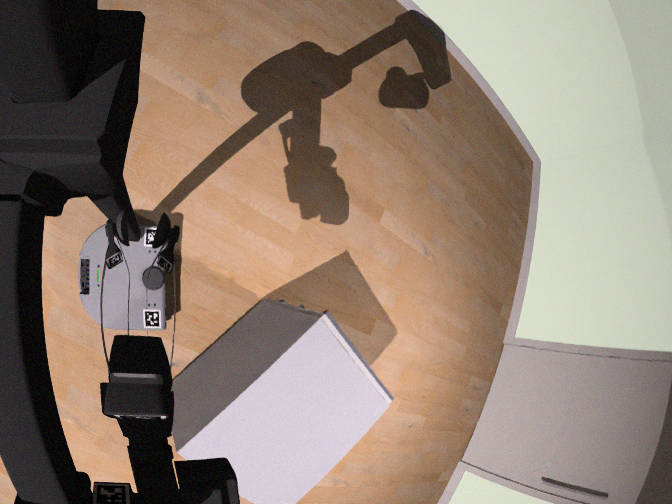

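Request:
{"name": "execute_actions", "arguments": {
  "actions": [
    {"r1":{"base":{"translate_m":-0.67}},"r2":{"base":{"translate_m":0.31}}}
  ],
  "cameras": []
}}

Request:
{"name": "execute_actions", "arguments": {
  "actions": [
    {"r1":{"base":{"rotate_rad":-0.5}},"r2":{"base":{"rotate_rad":-0.96}}}
  ],
  "cameras": []
}}

Request:
{"name": "execute_actions", "arguments": {
  "actions": [
    {"r1":{"base":{"translate_m":-0.35}},"r2":{"base":{"translate_m":0.4}}}
  ],
  "cameras": ["r1_nav_camera","r2_nav_camera"]
}}

Scene clock: 70.30 s.
r1.base_odometry: x=+0.375 y=-2.180 heading=+2.524 (m, m, rad; r1's odometry frame)
r1.turned_by_wheels: +0.000 (rad since the last result)
r1.turned_by_imu: -0.003 (rad since the last result)
r1.base_tilt: forward=-2.5 right=+1.0 (deg)
r1.lidar_m: 3.12 3.22 0.70 0.33 0.26 0.26 0.28 0.42 2.32 0.66 0.38 3.10
r1.head_depth_mm: - - 294 331 396 491 606 / - 287 313 370 452 581 736 / - 302 347 419 528 676 - / 291 327 390 483 633 857 - / 310 365 445 570 794 1202 - / 341 411 518 739 1371 1239 1154 / 385 2143 1869 1589 1380 1233 1116
r1.base_status: translate_m off_target (by the wheels' count: -0.6699 of -0.6700)
r1.joint_positions: lift_m=+0.309 arm_m=-0.002 wrist_yaw_rad=+3.099 wrist_pitch_rad=-0.521 wrist_roll_rad=-0.007 gripper_m=+0.037 head_pan_rad=-3.094 head_tilt_rad=-0.991
r1.joint_status: not commanded
r1.motor_effort: left_wheel=-15(39) right_wheel=-13(34) lift_m=+61(63) arm_m=-1(1) wrist_yaw_rad=+0(1) wrist_pitch_rad=+5(6) wrist_roll_rad=-1(1) gripper_m=+2(1) head_pan_rad=-5(5) head_tilt_rad=-3(4) (%)
r1.hand_pose: x=-0.0123 y=+0.0672 z=+0.2997 quat_wxyz=(+0.197, +0.684, +0.168, +0.682) (m; r1's base frame)
r1.wrist_depth_mm: 205 239 - 428 662 - - / 215 252 - 466 735 - - / 223 269 - 517 803 805 790 / 234 284 341 568 675 647 640 / 246 300 379 561 564 542 528 / 260 305 - - - 466 459 / 266 - - - 411 412 403
r2.base_odometry: x=-0.589 y=+2.505 heading=+2.340 (m, m, rad; r2's odometry frame)
r2.turned_by_wheels: +0.000 (rad since the last result)
r2.turned_by_imu: -0.027 (rad since the last result)
r2.base_tilt: forward=+1.5 right=+1.2 (deg)
r2.lidar_m: 2.12 2.43 2.24 2.27 2.84 3.67 3.72 2.74 0.28 0.18 0.16 0.16
r2.head_depth_mm: 1808 2012 1814 1552 1360 737 662 / 1972 2144 1822 1577 1368 741 694 / 2055 2216 1843 1571 1371 1210 1070 / 2151 2224 1856 1567 1370 1213 1104 / 2242 2219 1844 1577 1369 1215 1107 / 2425 2261 1857 1584 1380 1224 1095 / 2534 2274 1876 1584 1381 1219 1097
r2.base_status: done
r2.joint_positions: lift_m=+0.850 arm_m=+0.000 wrist_yaw_rad=+3.098 wrist_pitch_rad=-0.345 wrist_roll_rad=-0.011 gripper_m=+0.037 head_pan_rad=+0.008 head_tilt_rad=-0.989
r2.joint_status: not commanded
r2.motor_effort: left_wheel=+0(7) right_wheel=+1(56) lift_m=+33(33) arm_m=+0(0) wrist_yaw_rad=+2(2) wrist_pitch_rad=+7(8) wrist_roll_rad=+0(0) gripper_m=+0(0) head_pan_rad=-1(0) head_tilt_rad=-5(4) (%)
r2.hand_pose: x=-0.0112 y=+0.0883 z=+0.8791 quat_wxyz=(+0.136, +0.695, +0.107, +0.698) (m; r2's base frame)
r2.wrist_depth_mm: - - - - - - - / - - - - - - - / - - - - - - - / - - - - - - - / - - - - - - - / - - - - - - - / - - - - - - -
pictures: none
No camera images: the call's "cameras" was empty. Leave "cameras" out to get every camera's image.

Scene clock: 72.80 s.
r1.base_odometry: x=+0.375 y=-2.180 heading=+2.025 (m, m, rad; r1's odometry frame)
r1.turned_by_wheels: -0.499 (rad since the last result)
r1.turned_by_imu: -0.485 (rad since the last result)
r1.base_tilt: forward=-2.7 right=+1.0 (deg)
r1.lidar_m: 3.23 3.11 3.24 0.65 0.34 0.28 0.28 0.31 0.49 2.31 0.57 0.38
r1.head_depth_mm: - - 299 356 458 644 923 / - - 305 372 485 690 1076 / - - 312 390 514 694 - / - 287 325 407 547 748 - / - 292 337 428 585 898 - / - 298 351 451 627 1036 1151 / - 302 366 476 676 1169 1117
r1.base_status: done
r1.joint_positions: lift_m=+0.309 arm_m=-0.002 wrist_yaw_rad=+3.099 wrist_pitch_rad=-0.521 wrist_roll_rad=-0.007 gripper_m=+0.037 head_pan_rad=-3.094 head_tilt_rad=-0.991
r1.joint_status: not commanded
r1.on_its_own: right_wheel is at rest, and its effort (-26) is outside its rest range (-18 to +18)
r1.motor_effort: left_wheel=-6(10) right_wheel=-26(29) lift_m=+61(61) arm_m=-1(1) wrist_yaw_rad=+0(1) wrist_pitch_rad=+5(5) wrist_roll_rad=+0(0) gripper_m=+1(2) head_pan_rad=-3(5) head_tilt_rad=-4(3) (%)
r1.hand_pose: x=-0.0123 y=+0.0672 z=+0.2997 quat_wxyz=(+0.197, +0.684, +0.168, +0.682) (m; r1's base frame)
r1.wrist_depth_mm: 269 339 - - - - - / 271 360 - - - - - / 274 361 - 854 828 809 787 / 276 371 518 667 662 644 650 / 277 376 533 553 570 553 527 / 279 358 - - - 465 459 / 272 - - - 417 405 404
r2.base_odometry: x=-0.589 y=+2.505 heading=+1.380 (m, m, rad; r2's odometry frame)
r2.turned_by_wheels: -0.960 (rad since the last result)
r2.turned_by_imu: -0.951 (rad since the last result)
r2.base_tilt: forward=+1.6 right=+1.3 (deg)
r2.lidar_m: 0.16 0.17 2.22 2.36 2.25 2.31 3.08 3.67 3.77 2.65 0.25 0.17
r2.head_depth_mm: 2677 2195 1833 950 831 749 1076 / 2567 2220 1838 954 834 750 1073 / 2459 2227 1835 957 833 752 1076 / 2285 2236 1858 1574 837 756 1087 / 2154 2240 1840 1575 1333 782 1108 / 2009 2037 1843 1573 1381 1223 1092 / 1375 1645 1873 1582 1379 1221 1098
r2.base_status: done
r2.joint_positions: lift_m=+0.850 arm_m=+0.000 wrist_yaw_rad=+3.098 wrist_pitch_rad=-0.345 wrist_roll_rad=-0.011 gripper_m=+0.037 head_pan_rad=+0.008 head_tilt_rad=-0.989
r2.joint_status: not commanded
r2.motor_effort: left_wheel=+4(10) right_wheel=-4(7) lift_m=+32(32) arm_m=+0(0) wrist_yaw_rad=+2(2) wrist_pitch_rad=+8(7) wrist_roll_rad=+0(0) gripper_m=+0(0) head_pan_rad=+0(1) head_tilt_rad=-6(4) (%)
r2.hand_pose: x=-0.0112 y=+0.0883 z=+0.8791 quat_wxyz=(+0.136, +0.695, +0.107, +0.698) (m; r2's base frame)
r2.wrist_depth_mm: - - - - - - - / - - - - - - - / - - - - - - - / - - - - - - - / - - - - - - - / - - - - - - - / - - - - - - -
pictures: none
No camera images: the call's "cameras" was empty. Leave "cameras" out to get every camera's image.

Scene clock: 78.00 s.
r1.base_odometry: x=+0.528 y=-2.494 heading=+2.025 (m, m, rad; r1's odometry frame)
r1.turned_by_wheels: +0.000 (rad since the last result)
r1.turned_by_imu: -0.002 (rad since the last result)
r1.base_tilt: forward=-2.6 right=+1.0 (deg)
r1.lidar_m: 0.72 3.41 0.66 0.32 0.26 0.26 0.28 0.43 1.00 2.47 1.71 0.69
r1.head_depth_mm: - - 294 331 394 486 597 / - 289 315 372 453 578 724 / - 300 351 423 532 680 - / 293 333 397 490 645 875 - / 317 374 457 584 817 1204 - / 351 423 536 1498 1375 1236 1158 / 410 2199 1675 1593 1387 1221 1116
r1.base_status: done
r1.joint_positions: lift_m=+0.309 arm_m=-0.002 wrist_yaw_rad=+3.099 wrist_pitch_rad=-0.521 wrist_roll_rad=-0.007 gripper_m=+0.037 head_pan_rad=-3.094 head_tilt_rad=-0.991
r1.joint_status: not commanded
r1.motor_effort: left_wheel=-7(27) right_wheel=-12(26) lift_m=+61(61) arm_m=-1(1) wrist_yaw_rad=+1(1) wrist_pitch_rad=+5(5) wrist_roll_rad=-1(0) gripper_m=+1(0) head_pan_rad=-4(4) head_tilt_rad=-4(3) (%)
r1.hand_pose: x=-0.0123 y=+0.0672 z=+0.2997 quat_wxyz=(+0.197, +0.684, +0.168, +0.682) (m; r1's base frame)
r1.wrist_depth_mm: 204 236 - 412 660 - - / 213 251 - 451 767 - - / 222 267 - 492 774 803 798 / 233 281 338 569 669 636 641 / 246 301 373 555 567 536 529 / 260 304 - - - 471 461 / 267 - - - 419 408 406
r2.base_odometry: x=-0.513 y=+2.898 heading=+1.379 (m, m, rad; r2's odometry frame)
r2.turned_by_wheels: -0.001 (rad since the last result)
r2.turned_by_imu: -0.021 (rad since the last result)
r2.base_tilt: forward=+1.6 right=+1.3 (deg)
r2.lidar_m: - - 0.91 2.46 2.46 2.51 3.33 4.00 3.50 0.19 0.15 -
r2.head_depth_mm: 2476 2178 1815 1564 825 734 671 / 2286 2203 1813 1553 833 740 681 / 2090 2209 1839 1563 833 740 686 / 1968 2139 1831 1570 839 741 695 / 1833 2093 1846 1587 1365 1181 1074 / 1707 2010 1854 1585 1385 1221 1092 / 1638 2126 1870 1547 1382 1214 1096
r2.base_status: translate_m off_target (by the wheels' count: +0.3999 of +0.4000)
r2.joint_positions: lift_m=+0.850 arm_m=+0.000 wrist_yaw_rad=+3.099 wrist_pitch_rad=-0.347 wrist_roll_rad=-0.011 gripper_m=+0.037 head_pan_rad=+0.008 head_tilt_rad=-0.991
r2.joint_status: not commanded
r2.on_its_own: right_wheel is at rest, and its effort (+27) is outside its rest range (-18 to +18)
r2.motor_effort: left_wheel=+1(59) right_wheel=+27(43) lift_m=+26(33) arm_m=+0(0) wrist_yaw_rad=+1(2) wrist_pitch_rad=+8(8) wrist_roll_rad=+0(0) gripper_m=-1(0) head_pan_rad=-1(0) head_tilt_rad=-4(5) (%)
r2.hand_pose: x=-0.0115 y=+0.0881 z=+0.8790 quat_wxyz=(+0.136, +0.695, +0.108, +0.698) (m; r2's base frame)
r2.wrist_depth_mm: - - - - - - - / - - - - - - - / - - - - - - - / - - - - - - - / - - - - - - - / - - - - - - - / - - - - - - -
pictures: r1_nav_camera (sideways: a quarter turn counterclockwise sets it upright), r2_nav_camera (sideways: a quarter turn counterclockwise sets it upright)
camera_calibration (this result's frames):
r1_nav_camera: T_world_to_cam=[[-0.809157, -0.0533739, 0.585163, -0.712804], [-0.070334, 0.997504, -0.00627278, 0.055753], [-0.583368, -0.0462325, -0.810891, 1.01461], [0, 0, 0, 1]] pos_world=[0.0190434, -0.0467508, 1.2402]
r2_nav_camera: T_world_to_cam=[[0.842157, 0.0314454, 0.538314, -0.667807], [0.0574357, -0.99785, -0.0315654, 0.0900994], [0.536164, 0.0575015, -0.842153, 1.04175], [0, 0, 0, 1]] pos_world=[-0.00132742, 0.0510028, 1.23965]
Images, in order (width x height): r1_nav_camera 672x504, r2_nav_camera 672x504.

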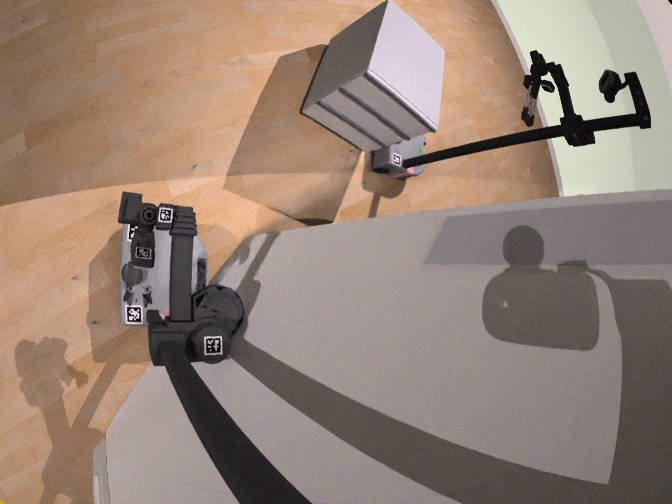

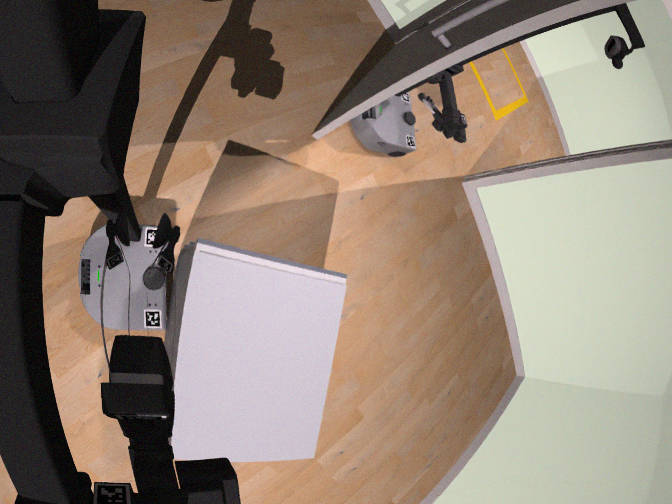

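Request:
{"name": "execute_actions", "arguments": {
  "actions": [
    {"r1":{"base":{"rotate_rad":-0.45}},"r2":{"base":{"translate_m":0.15}}}
  ],
  "cameras": []
}}

Request:
{"name": "execute_actions", "arguments": {
  "actions": [
    {"r1":{"base":{"translate_m":-0.36}},"r2":{"base":{"translate_m":0.25}}}
  ],
  "cameras": []
}}

Request:
{"name": "execute_actions", "arguments": {
  "actions": [
    {"r1":{"base":{"rotate_rad":-0.6}}}
  ],
  "cameras": []
}}

Request:
{"name": "execute_actions", "arguments": {
  "actions": [
    {"r1":{"base":{"translate_m":-0.06},"joints":{"head_pan_rad":-0.5}}}
  ],
  "cameras": ["r1_nav_camera","r2_nav_camera"]
}}

Scene clock: 87.73 s.
r1.base_odometry: x=+0.528 y=-2.494 heading=+1.576 (m, m, rad; r1's odometry frame)
r1.turned_by_wheels: -0.449 (rad since the last result)
r1.turned_by_imu: -0.438 (rad since the last result)
r1.base_tilt: forward=-2.6 right=+1.0 (deg)
r1.lidar_m: 0.68 3.46 3.41 0.56 0.32 0.27 0.27 0.32 1.00 0.96 2.43 1.32
r1.head_depth_mm: - - 297 348 442 607 845 / - - 303 368 474 661 992 / - - 314 389 511 685 - / - 291 330 413 554 754 - / - 296 347 441 604 929 - / - 303 367 473 666 1115 1155 / - 314 388 510 737 1198 1113
r1.base_status: done
r1.joint_positions: lift_m=+0.309 arm_m=-0.002 wrist_yaw_rad=+3.099 wrist_pitch_rad=-0.521 wrist_roll_rad=-0.007 gripper_m=+0.037 head_pan_rad=-3.094 head_tilt_rad=-0.991
r1.joint_status: not commanded
r1.on_its_own: right_wheel is at rest, and its effort (-21) is outside its rest range (-18 to +18)
r1.motor_effort: left_wheel=-2(10) right_wheel=-21(25) lift_m=+61(61) arm_m=-1(2) wrist_yaw_rad=+0(0) wrist_pitch_rad=+6(5) wrist_roll_rad=+0(0) gripper_m=+0(1) head_pan_rad=-4(4) head_tilt_rad=-4(4) (%)
r1.hand_pose: x=-0.0123 y=+0.0672 z=+0.2997 quat_wxyz=(+0.197, +0.684, +0.168, +0.682) (m; r1's base frame)
r1.wrist_depth_mm: 253 312 - - - - - / 255 332 - - - - - / 261 341 - 837 830 801 781 / 265 348 471 666 662 657 637 / 269 357 484 562 566 547 533 / 274 340 - - - 464 460 / 267 - - - 415 408 405
r2.base_odometry: x=-0.484 y=+3.045 heading=+1.378 (m, m, rad; r2's odometry frame)
r2.turned_by_wheels: -0.001 (rad since the last result)
r2.turned_by_imu: -0.069 (rad since the last result)
r2.base_tilt: forward=+1.5 right=+1.3 (deg)
r2.lidar_m: - 1.24 0.82 2.18 2.54 2.57 3.22 4.11 3.70 0.19 0.15 -
r2.head_depth_mm: 2396 2191 1832 1572 831 734 670 / 2296 2192 1818 1558 829 738 680 / 2080 2198 1836 1560 830 740 685 / 1926 2166 1844 1570 837 742 698 / 1768 2046 1847 1585 1369 1175 1073 / 1666 1920 1868 1574 1376 1226 1094 / 1551 1784 1847 1585 1378 1224 1103
r2.base_status: translate_m off_target (by the wheels' count: +0.1499 of +0.1500)
r2.joint_positions: lift_m=+0.850 arm_m=+0.000 wrist_yaw_rad=+3.099 wrist_pitch_rad=-0.347 wrist_roll_rad=-0.011 gripper_m=+0.037 head_pan_rad=+0.008 head_tilt_rad=-0.991
r2.joint_status: not commanded
r2.on_its_own: right_wheel is at rest, and its effort (+27) is outside its rest range (-18 to +18)
r2.motor_effort: left_wheel=+2(10) right_wheel=+27(40) lift_m=+26(26) arm_m=+0(0) wrist_yaw_rad=+1(1) wrist_pitch_rad=+8(8) wrist_roll_rad=+0(0) gripper_m=+1(0) head_pan_rad=+0(0) head_tilt_rad=-4(3) (%)
r2.hand_pose: x=-0.0115 y=+0.0881 z=+0.8790 quat_wxyz=(+0.136, +0.695, +0.108, +0.698) (m; r2's base frame)
r2.wrist_depth_mm: - - - - - - - / - - - - - - - / - - - - - - - / - - - - - - - / - - - - - - - / - - - - - - - / - - - - - - -
pictures: none
No camera images: the call's "cameras" was empty. Leave "cameras" out to get every camera's image.

Scene clock: 92.63 s.
r1.base_odometry: x=+0.530 y=-2.853 heading=+1.576 (m, m, rad; r1's odometry frame)
r1.turned_by_wheels: +0.000 (rad since the last result)
r1.turned_by_imu: -0.059 (rad since the last result)
r1.base_tilt: forward=-2.3 right=+1.0 (deg)
r1.lidar_m: 0.99 3.72 3.61 0.35 0.27 0.26 0.28 0.40 5.22 0.92 0.95 2.26
r1.head_depth_mm: - - 294 337 405 506 628 / - 287 315 373 458 592 759 / - 300 346 419 529 675 - / 290 324 385 478 628 845 - / 304 358 435 555 768 1179 - / 331 398 496 670 1348 1236 1155 / 368 468 1811 1593 1389 1230 1114
r1.base_status: translate_m off_target (by the wheels' count: -0.3592 of -0.3600)
r1.joint_positions: lift_m=+0.309 arm_m=-0.002 wrist_yaw_rad=+3.100 wrist_pitch_rad=-0.523 wrist_roll_rad=-0.007 gripper_m=+0.037 head_pan_rad=-3.095 head_tilt_rad=-0.992
r1.joint_status: not commanded
r1.on_its_own: left_wheel is at rest, and its effort (-84) is outside its rest range (-18 to +18); right_wheel is at rest, and its effort (-75) is outside its rest range (-18 to +18)
r1.motor_effort: left_wheel=-84(88) right_wheel=-75(77) lift_m=+60(61) arm_m=-1(1) wrist_yaw_rad=+0(1) wrist_pitch_rad=+6(6) wrist_roll_rad=-1(0) gripper_m=+2(1) head_pan_rad=-4(4) head_tilt_rad=-3(3) (%)
r1.hand_pose: x=-0.0125 y=+0.0671 z=+0.2994 quat_wxyz=(+0.197, +0.684, +0.169, +0.682) (m; r1's base frame)
r1.wrist_depth_mm: 209 243 - 458 - - - / 217 260 - 502 - - - / 226 276 - 551 800 808 777 / 236 290 351 610 654 643 619 / 247 305 389 558 568 543 519 / 260 306 - - - 467 456 / 264 - - - 411 407 402
r2.base_odometry: x=-0.436 y=+3.290 heading=+1.378 (m, m, rad; r2's odometry frame)
r2.turned_by_wheels: -0.001 (rad since the last result)
r2.turned_by_imu: -0.066 (rad since the last result)
r2.base_tilt: forward=+1.5 right=+1.2 (deg)
r2.lidar_m: - 0.15 1.02 0.98 2.70 2.71 3.26 4.29 3.74 0.18 0.15 -
r2.head_depth_mm: 2169 2202 1819 1546 830 735 670 / 2211 2223 1837 1565 832 738 682 / 1984 2192 1831 1561 834 739 688 / 1812 2098 1845 1570 841 741 716 / 1658 1943 1857 1575 1366 1181 1073 / 1539 1778 1848 1587 1369 1219 1099 / 1416 1621 1790 1585 1376 1225 1091
r2.base_status: translate_m off_target (by the wheels' count: +0.2499 of +0.2500)
r2.joint_positions: lift_m=+0.850 arm_m=+0.000 wrist_yaw_rad=+3.099 wrist_pitch_rad=-0.347 wrist_roll_rad=-0.011 gripper_m=+0.037 head_pan_rad=+0.008 head_tilt_rad=-0.991
r2.joint_status: not commanded
r2.on_its_own: right_wheel is at rest, and its effort (+27) is outside its rest range (-18 to +18)
r2.motor_effort: left_wheel=+2(9) right_wheel=+27(41) lift_m=+26(26) arm_m=+0(0) wrist_yaw_rad=+0(1) wrist_pitch_rad=+8(9) wrist_roll_rad=+0(0) gripper_m=+0(1) head_pan_rad=+0(0) head_tilt_rad=-3(4) (%)
r2.hand_pose: x=-0.0115 y=+0.0881 z=+0.8790 quat_wxyz=(+0.136, +0.695, +0.108, +0.698) (m; r2's base frame)
r2.wrist_depth_mm: - - - 952 - - - / - - - - - - - / - - - - - - - / - - - - - - - / - - - - - - - / - - - - - - - / - - - - - - -
pictures: none
No camera images: the call's "cameras" was empty. Leave "cameras" out to get every camera's image.

Scene clock: 95.23 s.
r1.base_odometry: x=+0.530 y=-2.853 heading=+0.977 (m, m, rad; r1's odometry frame)
r1.turned_by_wheels: -0.599 (rad since the last result)
r1.turned_by_imu: -0.494 (rad since the last result)
r1.base_tilt: forward=-2.6 right=+1.0 (deg)
r1.lidar_m: 2.05 0.97 3.69 3.61 0.36 0.28 0.28 0.30 0.44 5.22 0.91 0.94
r1.head_depth_mm: - - 304 368 481 692 1033 / - - 307 379 501 730 1116 / - - 314 392 522 717 - / - - 323 406 547 748 - / - 290 331 419 572 880 - / - 293 340 435 600 968 1160 / - 297 351 451 631 1052 1115
r1.base_status: rotate_rad off_target (by the wheels' count: -0.5989 of -0.6000)
r1.joint_positions: lift_m=+0.309 arm_m=-0.002 wrist_yaw_rad=+3.100 wrist_pitch_rad=-0.523 wrist_roll_rad=-0.007 gripper_m=+0.037 head_pan_rad=-3.095 head_tilt_rad=-0.992
r1.joint_status: not commanded
r1.on_its_own: left_wheel is at rest, and its effort (-19) is outside its rest range (-18 to +18); right_wheel is at rest, and its effort (-49) is outside its rest range (-18 to +18)
r1.motor_effort: left_wheel=-19(77) right_wheel=-49(77) lift_m=+60(60) arm_m=-1(1) wrist_yaw_rad=+0(1) wrist_pitch_rad=+6(6) wrist_roll_rad=-1(0) gripper_m=+1(0) head_pan_rad=-4(4) head_tilt_rad=-3(3) (%)
r1.hand_pose: x=-0.0125 y=+0.0671 z=+0.2994 quat_wxyz=(+0.197, +0.684, +0.169, +0.682) (m; r1's base frame)
r1.wrist_depth_mm: 287 368 - - - - - / 288 399 - - - - - / 289 395 - 844 834 785 775 / 289 395 575 685 659 648 627 / 287 394 554 559 564 545 534 / 287 371 - - - 463 456 / 276 - - - 410 409 401
r2.base_odometry: x=-0.436 y=+3.290 heading=+1.378 (m, m, rad; r2's odometry frame)
r2.turned_by_wheels: +0.000 (rad since the last result)
r2.turned_by_imu: +0.000 (rad since the last result)
r2.base_tilt: forward=+1.6 right=+1.3 (deg)
r2.lidar_m: - 0.15 1.01 0.98 2.69 2.71 3.26 4.27 3.75 0.19 0.15 -
r2.head_depth_mm: 2136 2209 1815 1570 827 735 670 / 2206 2213 1829 1556 831 737 681 / 1989 2193 1830 1560 832 740 690 / 1821 2108 1829 1585 842 744 716 / 1665 1952 1843 1569 1375 1183 1085 / 1531 1778 1849 1574 1376 1214 1093 / 1420 1627 1803 1586 1379 1222 1100
r2.base_status: not commanded
r2.joint_positions: lift_m=+0.850 arm_m=+0.000 wrist_yaw_rad=+3.099 wrist_pitch_rad=-0.347 wrist_roll_rad=-0.011 gripper_m=+0.037 head_pan_rad=+0.008 head_tilt_rad=-0.991
r2.joint_status: not commanded
r2.on_its_own: right_wheel is at rest, and its effort (+27) is outside its rest range (-18 to +18)
r2.motor_effort: left_wheel=+2(2) right_wheel=+27(26) lift_m=+26(26) arm_m=+0(0) wrist_yaw_rad=+2(1) wrist_pitch_rad=+8(8) wrist_roll_rad=+0(0) gripper_m=+2(0) head_pan_rad=+0(0) head_tilt_rad=-5(3) (%)
r2.hand_pose: x=-0.0115 y=+0.0881 z=+0.8790 quat_wxyz=(+0.136, +0.695, +0.108, +0.698) (m; r2's base frame)
r2.wrist_depth_mm: - - - - - - - / - - - - - - - / - - - - - - - / - - - - - - - / - - - - - - - / - - - - - - - / - - - - - - -
pictures: none
No camera images: the call's "cameras" was empty. Leave "cameras" out to get every camera's image.

Scene clock: 99.80 s.
r1.base_odometry: x=+0.526 y=-2.859 heading=+0.931 (m, m, rad; r1's odometry frame)
r1.turned_by_wheels: -0.046 (rad since the last result)
r1.turned_by_imu: -0.003 (rad since the last result)
r1.base_tilt: forward=-2.6 right=+1.0 (deg)
r1.lidar_m: 2.07 0.97 3.68 3.60 0.36 0.28 0.28 0.30 0.44 5.23 0.91 0.94
r1.head_depth_mm: 2937 1453 1196 1367 1402 1269 1140 / 2894 1441 1208 1347 1434 1258 1135 / 2744 2328 1254 1484 1418 1253 1138 / 2639 2309 1913 1583 1411 1248 1121 / 2565 2279 1893 1605 1395 1239 1117 / 2476 2248 1886 1584 1384 1235 1110 / 2394 2227 1847 1584 1371 1222 1103
r1.base_status: translate_m time_out (by the wheels' count: -0.0074 of -0.0600)
r1.joint_positions: lift_m=+0.310 arm_m=-0.002 wrist_yaw_rad=+3.100 wrist_pitch_rad=-0.523 wrist_roll_rad=-0.007 gripper_m=+0.037 head_pan_rad=-0.504 head_tilt_rad=-0.994
r1.joint_status: all done
r1.motor_effort: left_wheel=-7(89) right_wheel=-7(64) lift_m=+59(60) arm_m=-1(1) wrist_yaw_rad=+0(0) wrist_pitch_rad=+6(6) wrist_roll_rad=+0(0) gripper_m=+0(1) head_pan_rad=+3(56) head_tilt_rad=-3(3) (%)
r1.hand_pose: x=-0.0125 y=+0.0670 z=+0.2994 quat_wxyz=(+0.197, +0.684, +0.169, +0.682) (m; r1's base frame)
r1.wrist_depth_mm: 289 377 - - - - - / 290 398 - - - - 980 / 287 397 - 856 823 802 789 / 289 397 579 682 657 641 640 / 290 392 550 556 560 541 533 / 289 372 - - - 467 458 / 277 - - - 412 407 404
r2.base_odometry: x=-0.436 y=+3.290 heading=+1.378 (m, m, rad; r2's odometry frame)
r2.turned_by_wheels: +0.000 (rad since the last result)
r2.turned_by_imu: -0.001 (rad since the last result)
r2.base_tilt: forward=+1.5 right=+1.3 (deg)
r2.lidar_m: - 0.15 1.01 0.98 2.70 2.70 3.27 4.28 3.76 0.19 0.15 -
r2.head_depth_mm: 2142 2199 1820 1550 828 735 669 / 2229 2195 1827 1574 834 738 683 / 1993 2185 1845 1564 835 739 689 / 1811 2090 1834 1574 838 741 715 / 1658 1951 1851 1573 1373 1181 1079 / 1523 1784 1847 1584 1377 1225 1091 / 1435 1617 1800 1583 1387 1229 1098
r2.base_status: not commanded
r2.joint_positions: lift_m=+0.850 arm_m=+0.000 wrist_yaw_rad=+3.099 wrist_pitch_rad=-0.347 wrist_roll_rad=-0.011 gripper_m=+0.037 head_pan_rad=+0.008 head_tilt_rad=-0.991
r2.joint_status: not commanded
r2.on_its_own: right_wheel is at rest, and its effort (+26) is outside its rest range (-18 to +18)
r2.motor_effort: left_wheel=+2(2) right_wheel=+26(27) lift_m=+26(26) arm_m=+0(0) wrist_yaw_rad=+1(1) wrist_pitch_rad=+8(8) wrist_roll_rad=+0(0) gripper_m=+0(1) head_pan_rad=+0(0) head_tilt_rad=-4(4) (%)
r2.hand_pose: x=-0.0115 y=+0.0881 z=+0.8790 quat_wxyz=(+0.136, +0.695, +0.108, +0.698) (m; r2's base frame)
r2.wrist_depth_mm: - - - 967 - - - / - - - - - - - / - - - - - - - / - - - - - - - / - - - - - - - / - - - - - - - / - - - - - - -
pictures: r1_nav_camera (sideways: a quarter turn counterclockwise sets it upright), r2_nav_camera (sideways: a quarter turn counterclockwise sets it upright)
camera_calibration (this result's frames):
r1_nav_camera: T_world_to_cam=[[0.718185, -0.379331, 0.583367, -0.71978], [-0.463007, -0.886332, -0.00632335, 0.0582141], [0.519456, -0.265562, -0.812184, 1.00957], [0, 0, 0, 1]] pos_world=[0.0194647, 0.0466637, 1.24022]
r2_nav_camera: T_world_to_cam=[[0.842157, 0.0314454, 0.538314, -0.667807], [0.0574356, -0.99785, -0.0315654, 0.0900994], [0.536164, 0.0575014, -0.842153, 1.04175], [0, 0, 0, 1]] pos_world=[-0.00132741, 0.0510028, 1.23965]
Images, in order (width x height): r1_nav_camera 672x504, r2_nav_camera 672x504.

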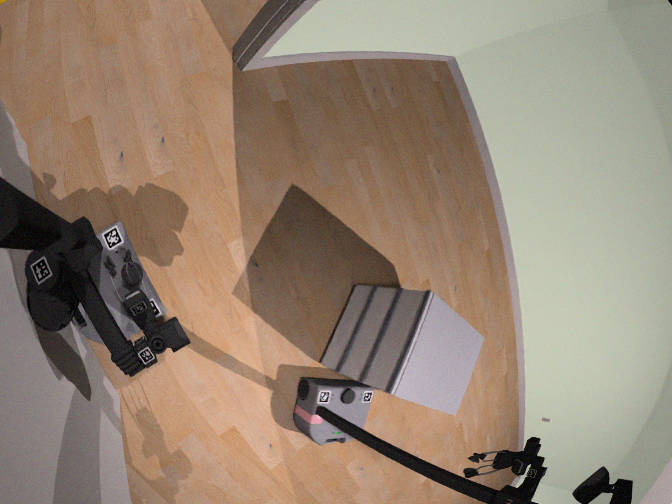

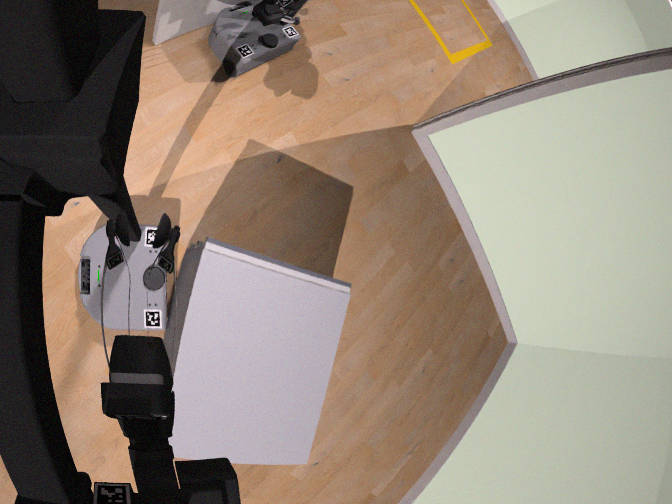

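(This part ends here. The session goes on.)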